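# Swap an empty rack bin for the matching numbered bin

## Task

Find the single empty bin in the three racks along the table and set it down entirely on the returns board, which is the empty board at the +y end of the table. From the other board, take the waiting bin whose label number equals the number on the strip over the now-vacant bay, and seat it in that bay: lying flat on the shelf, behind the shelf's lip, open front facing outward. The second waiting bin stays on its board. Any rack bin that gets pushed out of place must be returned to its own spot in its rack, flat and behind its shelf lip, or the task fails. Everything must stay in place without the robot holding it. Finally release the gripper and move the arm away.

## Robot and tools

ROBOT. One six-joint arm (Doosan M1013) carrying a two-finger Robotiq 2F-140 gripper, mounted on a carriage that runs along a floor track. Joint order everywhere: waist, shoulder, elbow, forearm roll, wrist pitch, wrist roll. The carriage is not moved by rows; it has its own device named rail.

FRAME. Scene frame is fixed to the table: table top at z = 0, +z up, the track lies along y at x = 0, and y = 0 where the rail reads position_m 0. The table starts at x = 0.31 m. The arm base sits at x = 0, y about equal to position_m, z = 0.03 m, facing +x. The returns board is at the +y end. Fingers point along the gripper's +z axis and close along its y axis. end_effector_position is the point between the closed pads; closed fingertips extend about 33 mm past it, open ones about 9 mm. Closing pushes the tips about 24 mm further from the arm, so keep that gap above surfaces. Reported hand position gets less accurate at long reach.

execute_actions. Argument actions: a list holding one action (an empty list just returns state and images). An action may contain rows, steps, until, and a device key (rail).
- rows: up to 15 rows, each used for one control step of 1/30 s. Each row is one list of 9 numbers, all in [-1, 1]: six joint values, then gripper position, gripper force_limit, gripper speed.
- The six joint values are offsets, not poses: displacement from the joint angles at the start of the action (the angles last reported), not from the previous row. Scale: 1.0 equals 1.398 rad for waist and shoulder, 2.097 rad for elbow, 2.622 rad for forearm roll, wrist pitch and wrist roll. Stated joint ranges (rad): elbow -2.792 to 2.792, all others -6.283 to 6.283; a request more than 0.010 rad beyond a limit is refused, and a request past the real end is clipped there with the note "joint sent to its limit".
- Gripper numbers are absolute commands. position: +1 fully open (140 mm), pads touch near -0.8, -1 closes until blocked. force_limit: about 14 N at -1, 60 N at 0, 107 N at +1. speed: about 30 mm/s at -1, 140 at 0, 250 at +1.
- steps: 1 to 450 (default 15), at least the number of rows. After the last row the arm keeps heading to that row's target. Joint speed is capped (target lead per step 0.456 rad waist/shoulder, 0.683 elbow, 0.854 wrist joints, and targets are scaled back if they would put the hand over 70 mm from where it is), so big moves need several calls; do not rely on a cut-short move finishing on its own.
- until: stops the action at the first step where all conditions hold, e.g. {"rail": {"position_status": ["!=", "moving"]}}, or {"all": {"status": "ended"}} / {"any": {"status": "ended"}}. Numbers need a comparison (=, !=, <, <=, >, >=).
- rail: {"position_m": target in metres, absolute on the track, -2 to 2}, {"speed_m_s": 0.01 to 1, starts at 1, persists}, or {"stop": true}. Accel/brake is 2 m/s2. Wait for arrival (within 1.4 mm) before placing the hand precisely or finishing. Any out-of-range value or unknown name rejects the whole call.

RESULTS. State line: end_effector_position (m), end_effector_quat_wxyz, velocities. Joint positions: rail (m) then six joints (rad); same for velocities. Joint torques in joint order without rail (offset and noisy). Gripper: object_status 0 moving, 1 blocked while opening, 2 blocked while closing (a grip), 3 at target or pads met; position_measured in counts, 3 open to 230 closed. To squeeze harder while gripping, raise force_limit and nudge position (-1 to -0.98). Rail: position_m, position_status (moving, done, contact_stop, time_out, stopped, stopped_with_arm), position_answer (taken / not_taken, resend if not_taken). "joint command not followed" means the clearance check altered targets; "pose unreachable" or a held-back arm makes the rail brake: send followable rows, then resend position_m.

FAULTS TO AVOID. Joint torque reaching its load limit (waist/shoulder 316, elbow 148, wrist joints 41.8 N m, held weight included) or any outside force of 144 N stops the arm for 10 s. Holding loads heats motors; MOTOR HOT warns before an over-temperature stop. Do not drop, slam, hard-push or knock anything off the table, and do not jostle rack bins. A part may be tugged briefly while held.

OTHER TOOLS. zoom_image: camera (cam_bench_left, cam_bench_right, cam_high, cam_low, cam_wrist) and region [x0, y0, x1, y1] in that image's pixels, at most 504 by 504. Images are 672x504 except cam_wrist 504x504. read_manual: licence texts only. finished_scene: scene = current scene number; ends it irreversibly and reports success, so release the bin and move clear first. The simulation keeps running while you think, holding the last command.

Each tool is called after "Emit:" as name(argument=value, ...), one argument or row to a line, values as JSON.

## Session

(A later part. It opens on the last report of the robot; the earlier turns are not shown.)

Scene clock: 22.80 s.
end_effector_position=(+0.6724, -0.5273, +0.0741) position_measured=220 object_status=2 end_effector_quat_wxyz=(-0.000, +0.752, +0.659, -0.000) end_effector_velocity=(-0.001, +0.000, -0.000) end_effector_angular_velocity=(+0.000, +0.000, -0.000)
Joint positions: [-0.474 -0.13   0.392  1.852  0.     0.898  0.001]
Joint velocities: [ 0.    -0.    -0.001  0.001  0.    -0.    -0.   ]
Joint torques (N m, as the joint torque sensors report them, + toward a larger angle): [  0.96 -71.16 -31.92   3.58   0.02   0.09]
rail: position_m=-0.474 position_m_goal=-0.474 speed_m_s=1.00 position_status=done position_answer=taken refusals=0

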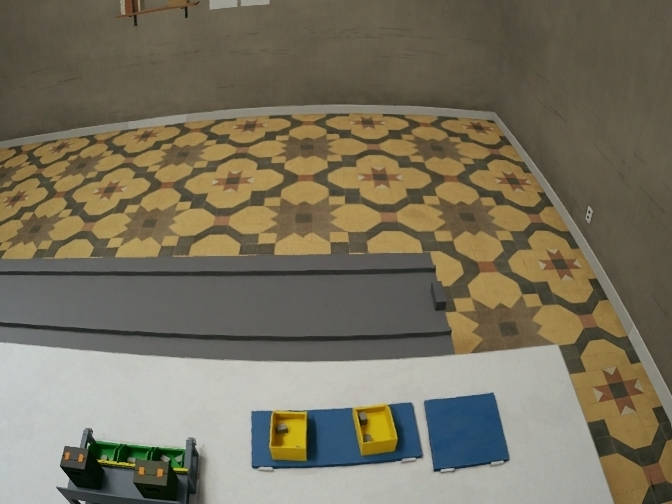

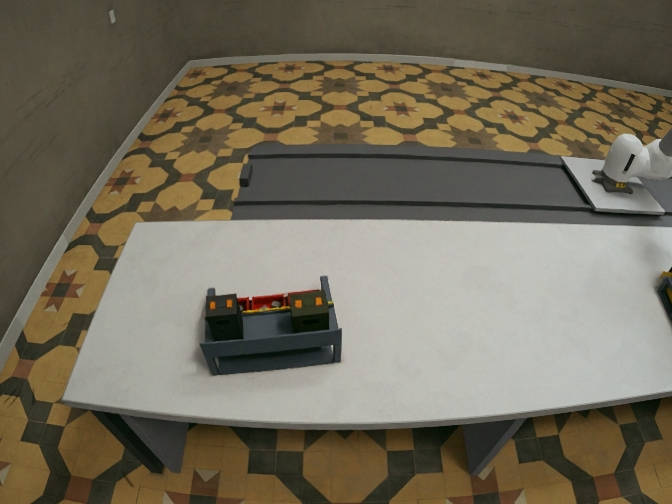

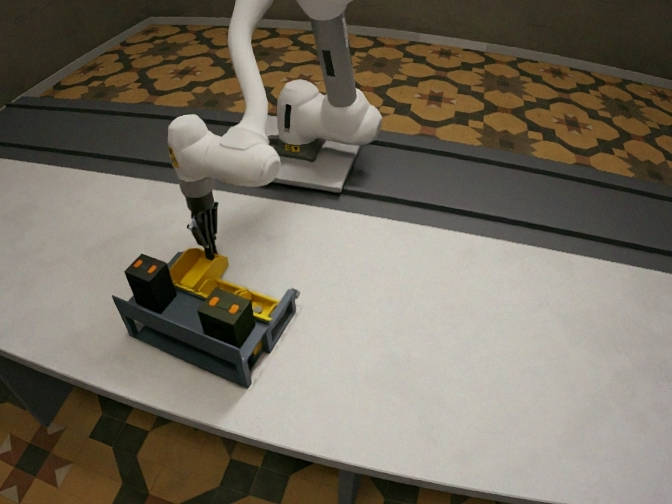

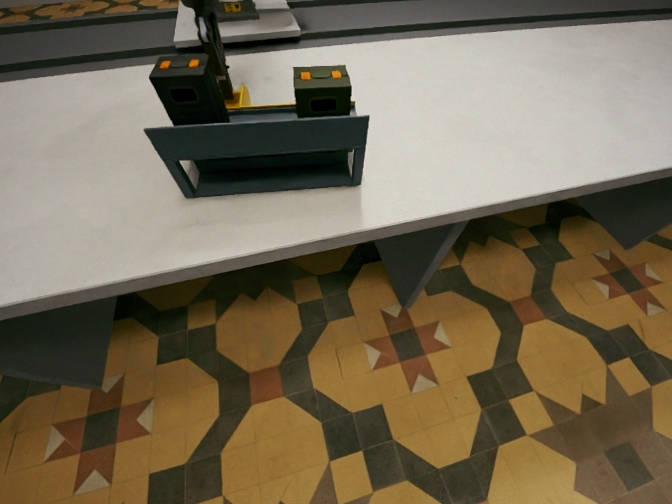

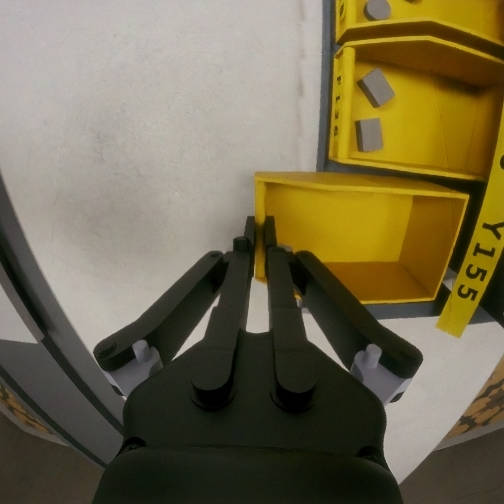

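Emit:
execute_actions(
  actions=[
    {"rows":[[0,-0.01,0.009,0,-0.002,0,-1,0,0],[0,-0.019,0.018,0,-0.005,0,-1,0,0],[0,-0.029,0.027,0,-0.007,0,-1,0,0],[0,-0.038,0.036,0,-0.009,0,-1,0,0],[0,-0.048,0.046,0,-0.011,0,-1,0,0],[0,-0.058,0.055,0,-0.013,0,-1,0,0],[0,-0.067,0.064,0,-0.016,0,-1,0,0],[0,-0.077,0.073,0,-0.018,0,-1,0,0],[0,-0.086,0.082,0,-0.02,0,-1,0,0],[0,-0.096,0.091,0,-0.022,0,-1,0,0]],"steps":22},
  ],
)

Emit:
execute_actions(
  actions=[
    {"rows":[[0,-0.231,0.045,0,0.087,0,-1,0,0]],"steps":35},
  ],
)

Emit:
execute_actions(
  actions=[
    {"rail":{"position_m":2.0},"steps":150,"until":{"rail":{"position_status":["!=","moving"]}}},
  ],
)

Scene clock: 25.63 s.
end_effector_position=(+0.5744, -0.5144, +0.0765) position_measured=220 object_status=2 end_effector_quat_wxyz=(-0.000, +0.752, +0.659, +0.000) end_effector_velocity=(-0.001, +0.000, +0.000) end_effector_angular_velocity=(-0.000, -0.000, -0.000)
Joint positions: [-0.474 -0.131  0.258  2.043  0.     0.84   0.001]
Joint velocities: [ 0.     0.    -0.001  0.001  0.    -0.     0.   ]
Joint torques (N m, as the joint torque sensors report them, + toward a larger angle): [  0.79 -56.27 -30.48   3.43  -0.04   0.05]
rail: position_m=-0.474 position_m_goal=-0.474 speed_m_s=1.00 position_status=done position_answer=taken refusals=0

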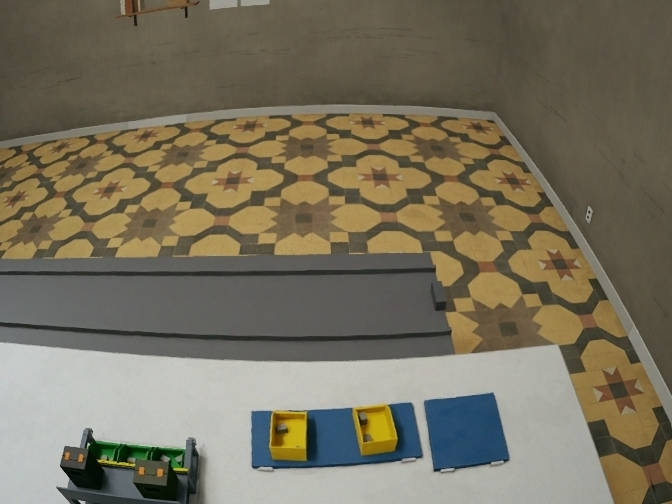

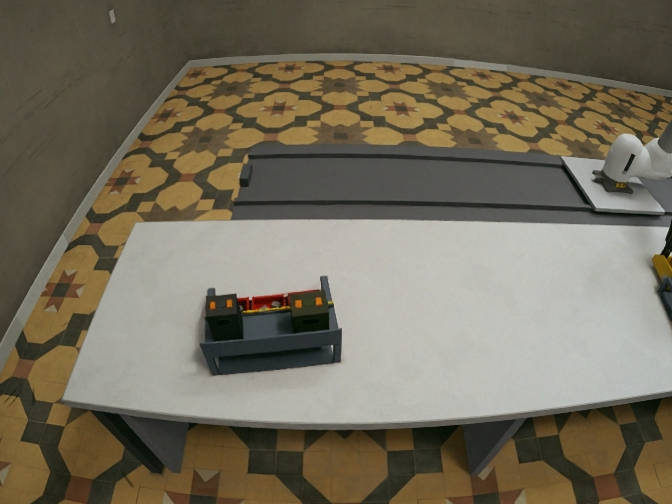

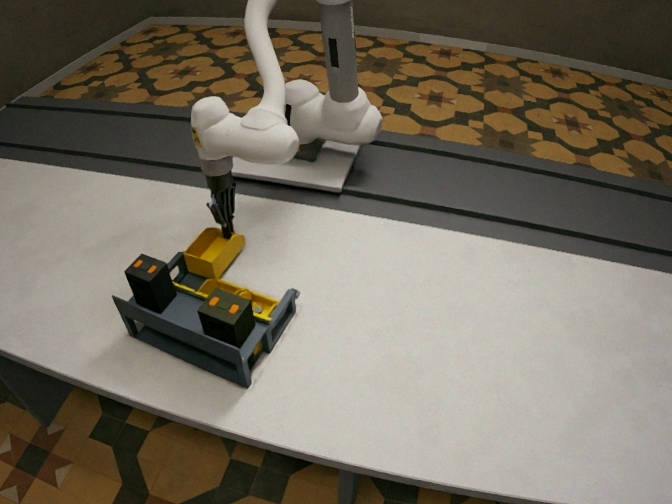

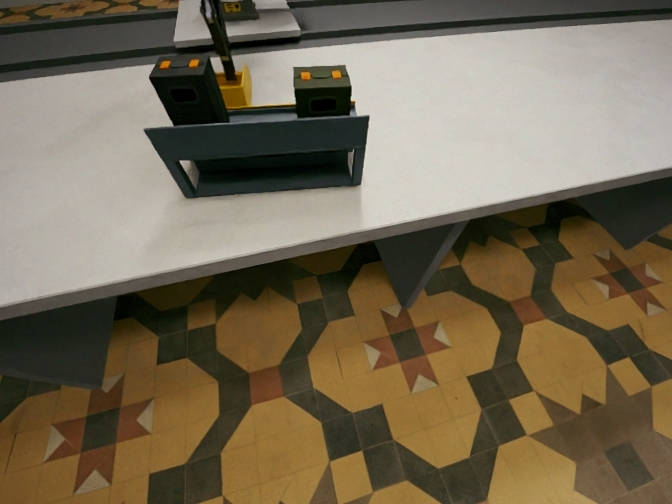

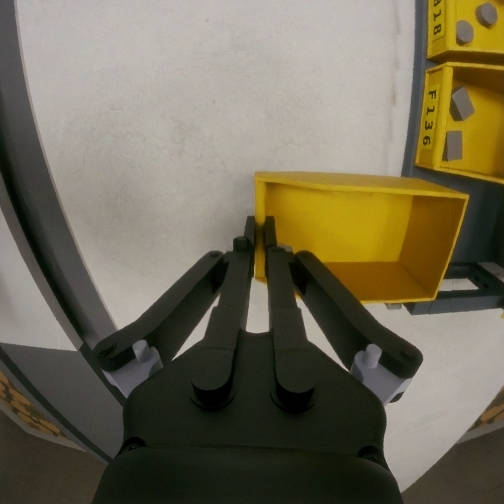

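Scene clock: 26.80 s.
end_effector_position=(+0.4508, -0.4982, +0.1998) position_measured=220 object_status=2 end_effector_quat_wxyz=(+0.000, +0.752, +0.659, +0.000) end_effector_velocity=(-0.000, +0.000, +0.000) end_effector_angular_velocity=(-0.000, -0.000, -0.000)
Joint positions: [-0.474 -0.131 -0.065  2.137  0.     1.069  0.001]
Joint velocities: [ 0. -0. -0. -0. -0.  0. -0.]
Joint torques (N m, as the joint torque sensors report them, + toward a larger angle): [  1.73 -29.82 -35.63   3.95  -0.13   0.05]
rail: position_m=-0.474 position_m_goal=-0.474 speed_m_s=1.00 position_status=done position_answer=taken refusals=0

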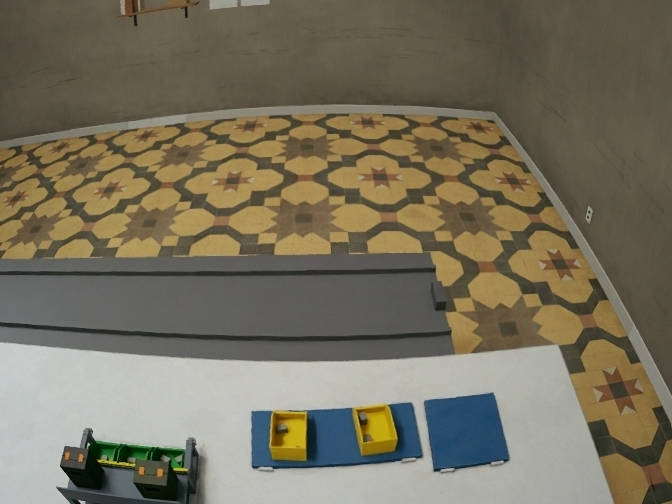

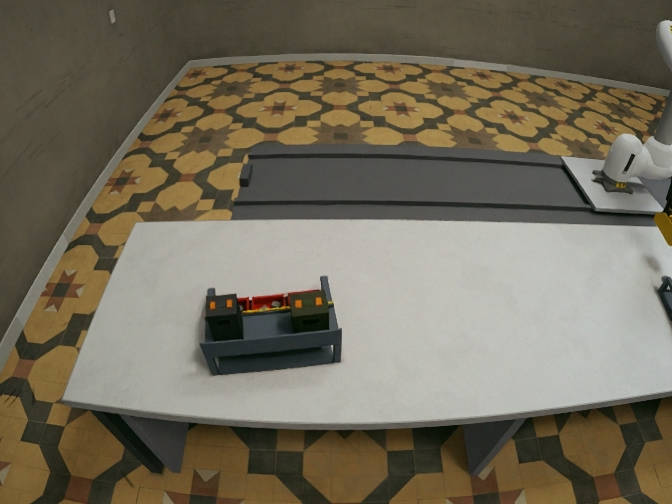

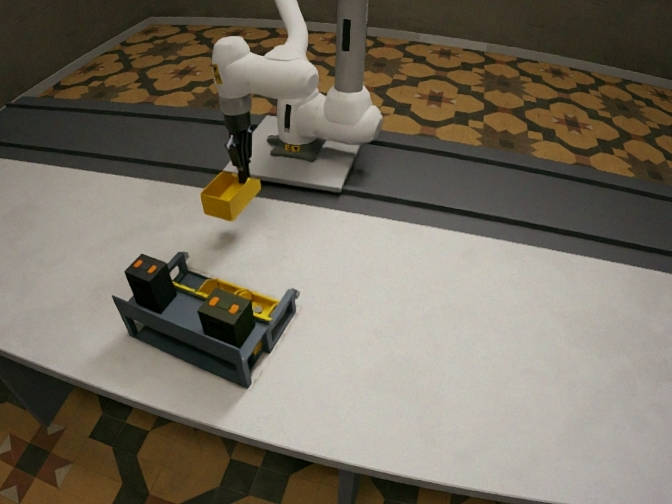

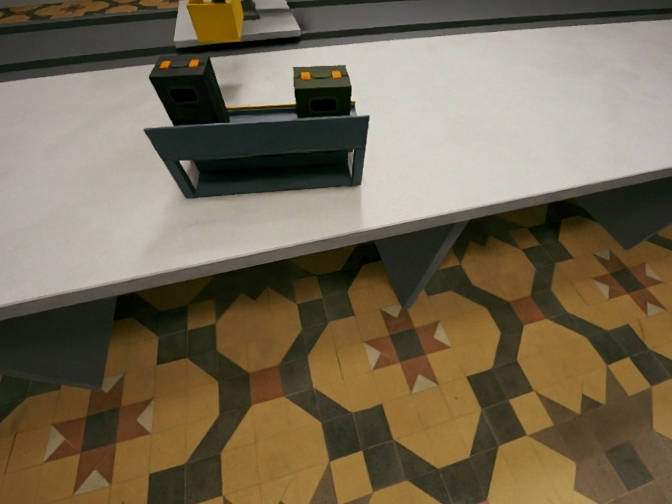

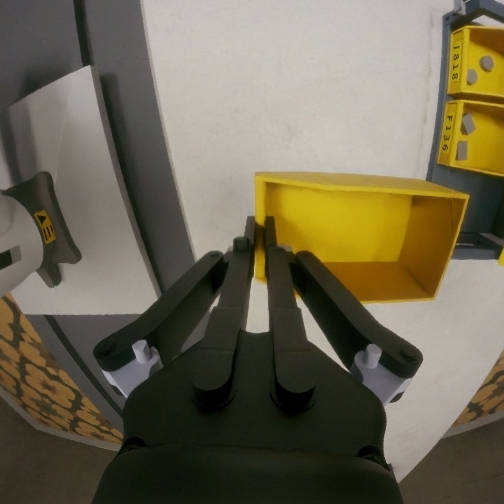

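Scene clock: 29.80 s.
end_effector_position=(+0.4508, +1.9755, +0.1999) position_measured=220 object_status=2 end_effector_quat_wxyz=(+0.000, +0.752, +0.659, +0.000) end_effector_velocity=(-0.000, -0.000, +0.000) end_effector_angular_velocity=(-0.000, +0.000, +0.000)
Joint positions: [ 2.    -0.13  -0.065  2.137  0.     1.069  0.001]
Joint velocities: [-0.  0. -0.  0. -0.  0.  0.]
Joint torques (N m, as the joint torque sensors report them, + toward a larger angle): [  5.08 -30.64 -34.99   4.83  -0.36   0.01]
rail: position_m=2.000 position_m_goal=2.000 speed_m_s=1.00 position_status=done position_answer=taken refusals=0

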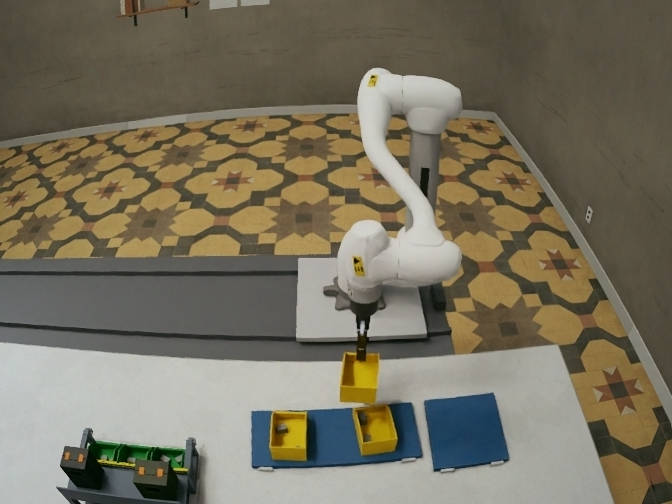

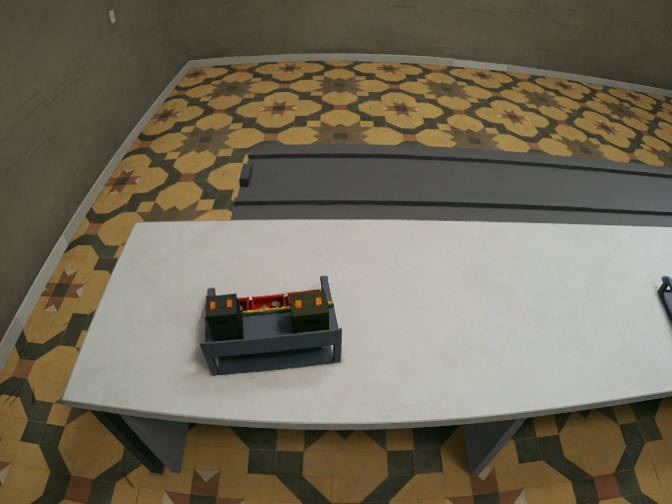

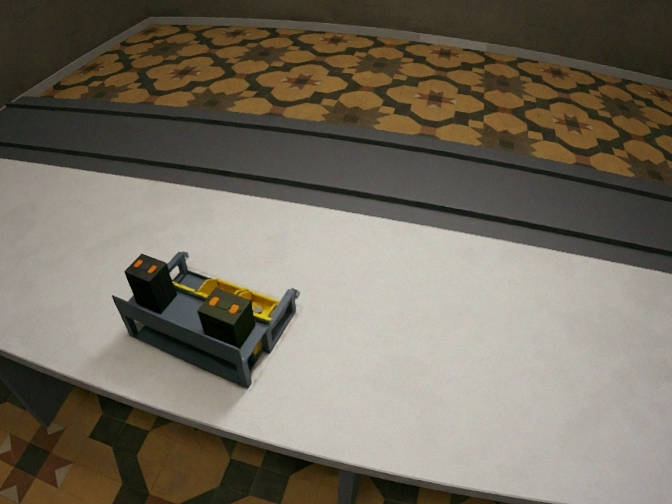

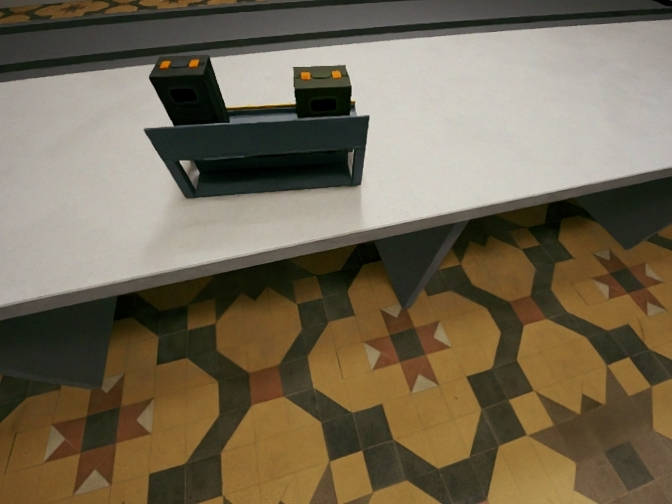

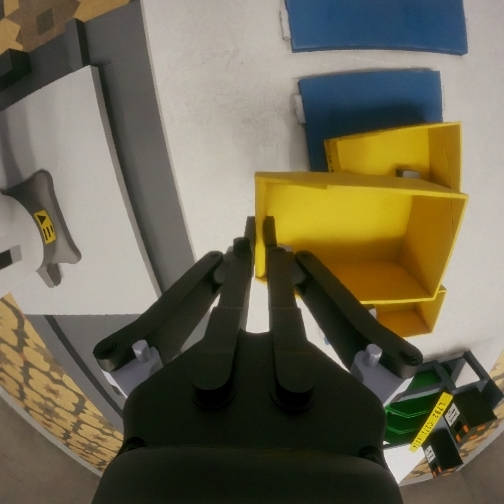

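Emit:
execute_actions(
  actions=[
    {"rows":[[0.416,0.253,-0.123,0,-0.036,0.172,-1,0,0]],"steps":55},
  ],
)

Emit:
execute_actions(
  actions=[
    {"rows":[[0,0.01,0.004,0,-0.009,0,-1,0,0],[0,0.02,0.008,0,-0.018,0,-1,0,0],[0,0.03,0.012,0,-0.027,0,-1,0,0],[0,0.036,0.015,0,-0.031,0,-1,0,0]],"steps":22},
  ],
)

Scene clock: 32.97 s.
end_effector_position=(+0.5596, +2.3093, +0.1298) position_measured=220 object_status=2 end_effector_quat_wxyz=(-0.000, +0.707, +0.707, -0.000) end_effector_velocity=(-0.000, +0.000, +0.000) end_effector_angular_velocity=(+0.000, -0.000, +0.000)
Joint positions: [2.    0.451 0.289 1.879 0.    0.974 0.451]
Joint velocities: [ 0.  0.  0. -0.  0.  0.  0.]
Joint torques (N m, as the joint torque sensors report them, + toward a larger angle): [  0.54 -63.47 -33.86   3.74  -0.07   0.15]
rail: position_m=2.000 position_m_goal=2.000 speed_m_s=1.00 position_status=done position_answer=taken refusals=0

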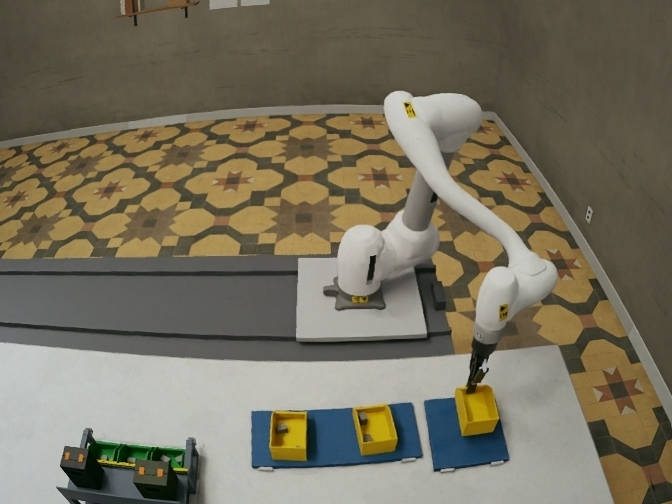

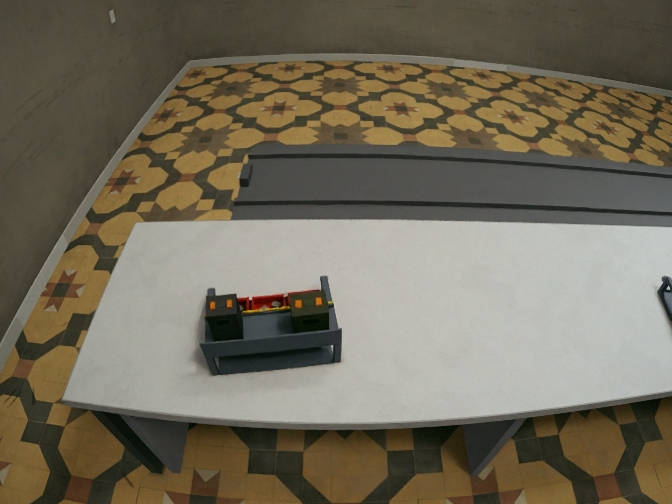

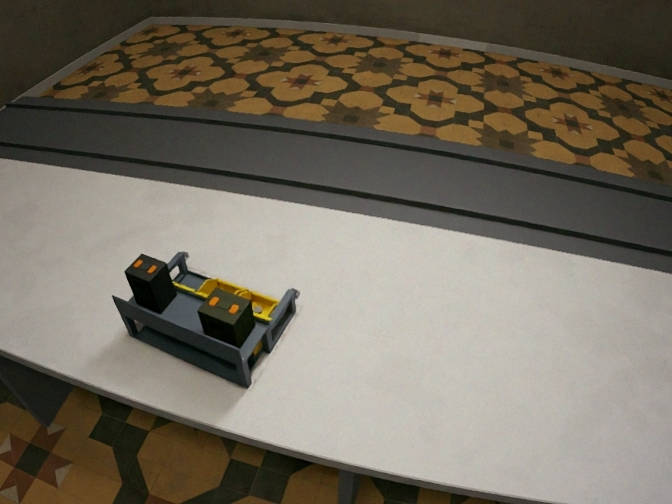

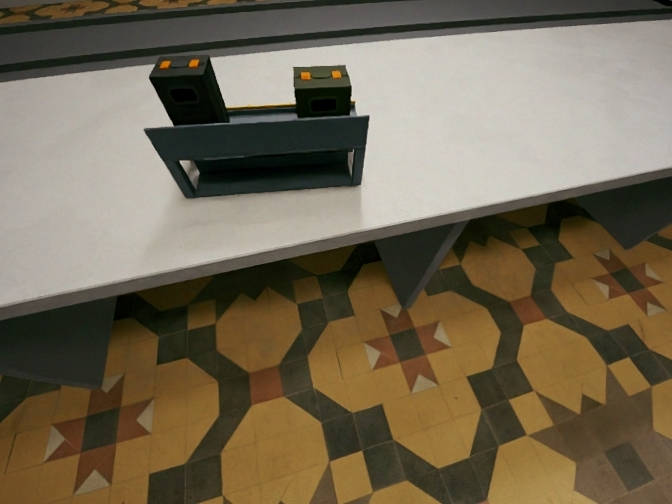

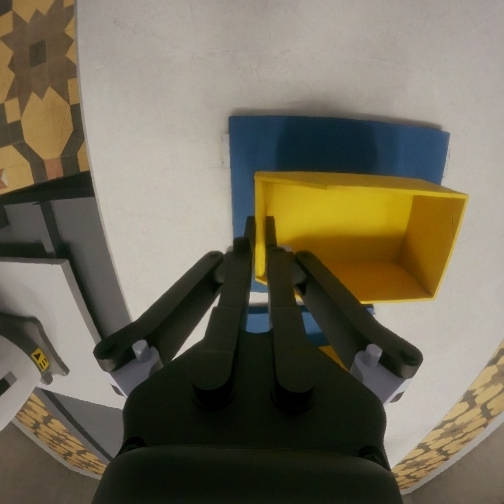

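Scene clock: 33.70 s.
end_effector_position=(+0.5616, +2.3103, +0.0835) position_measured=220 object_status=2 end_effector_quat_wxyz=(-0.000, +0.707, +0.707, -0.001) end_effector_velocity=(-0.000, -0.000, -0.000) end_effector_angular_velocity=(-0.000, +0.000, +0.000)
Joint positions: [2.    0.451 0.339 1.911 0.    0.893 0.451]
Joint velocities: [ 0.  0.  0.  0. -0. -0. -0.]
Joint torques (N m, as the joint torque sensors report them, + toward a larger angle): [  0.53 -65.74 -31.52   3.57  -0.14   0.11]
rail: position_m=2.000 position_m_goal=2.000 speed_m_s=1.00 position_status=done position_answer=taken refusals=0

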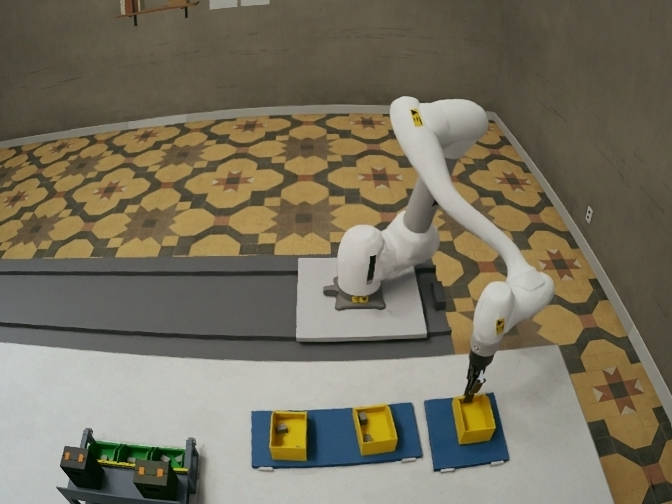

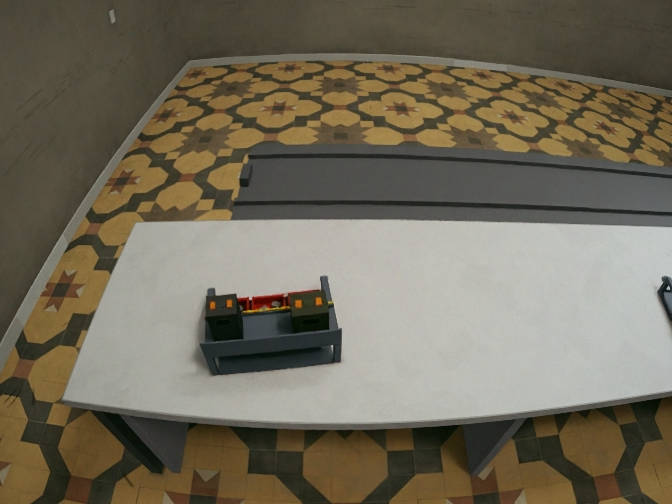

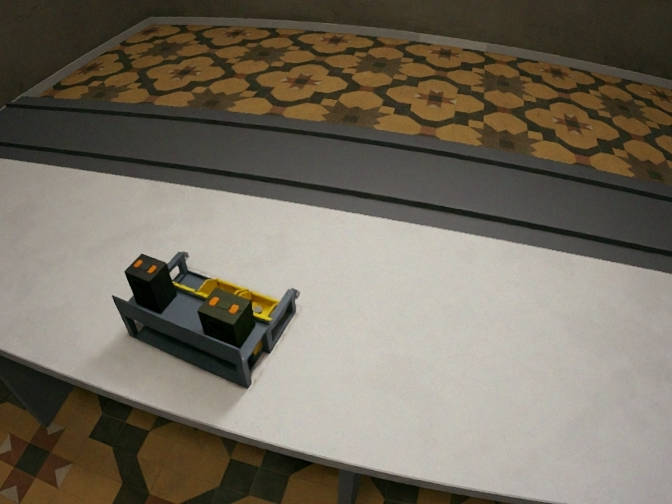

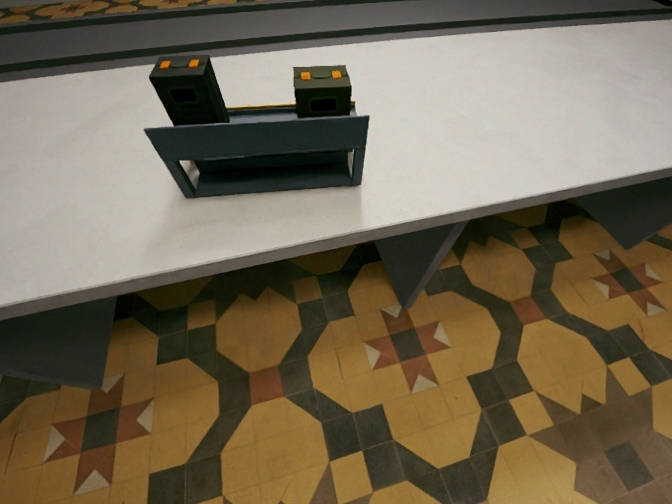

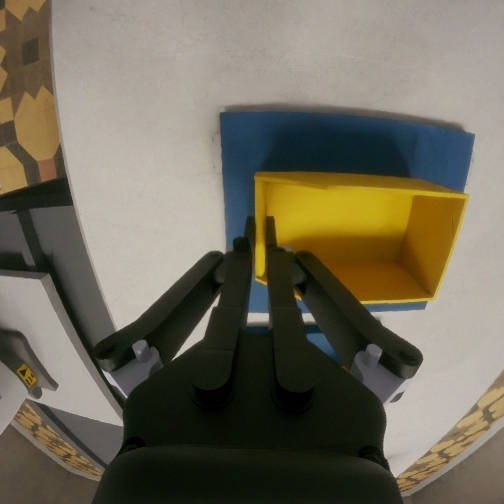

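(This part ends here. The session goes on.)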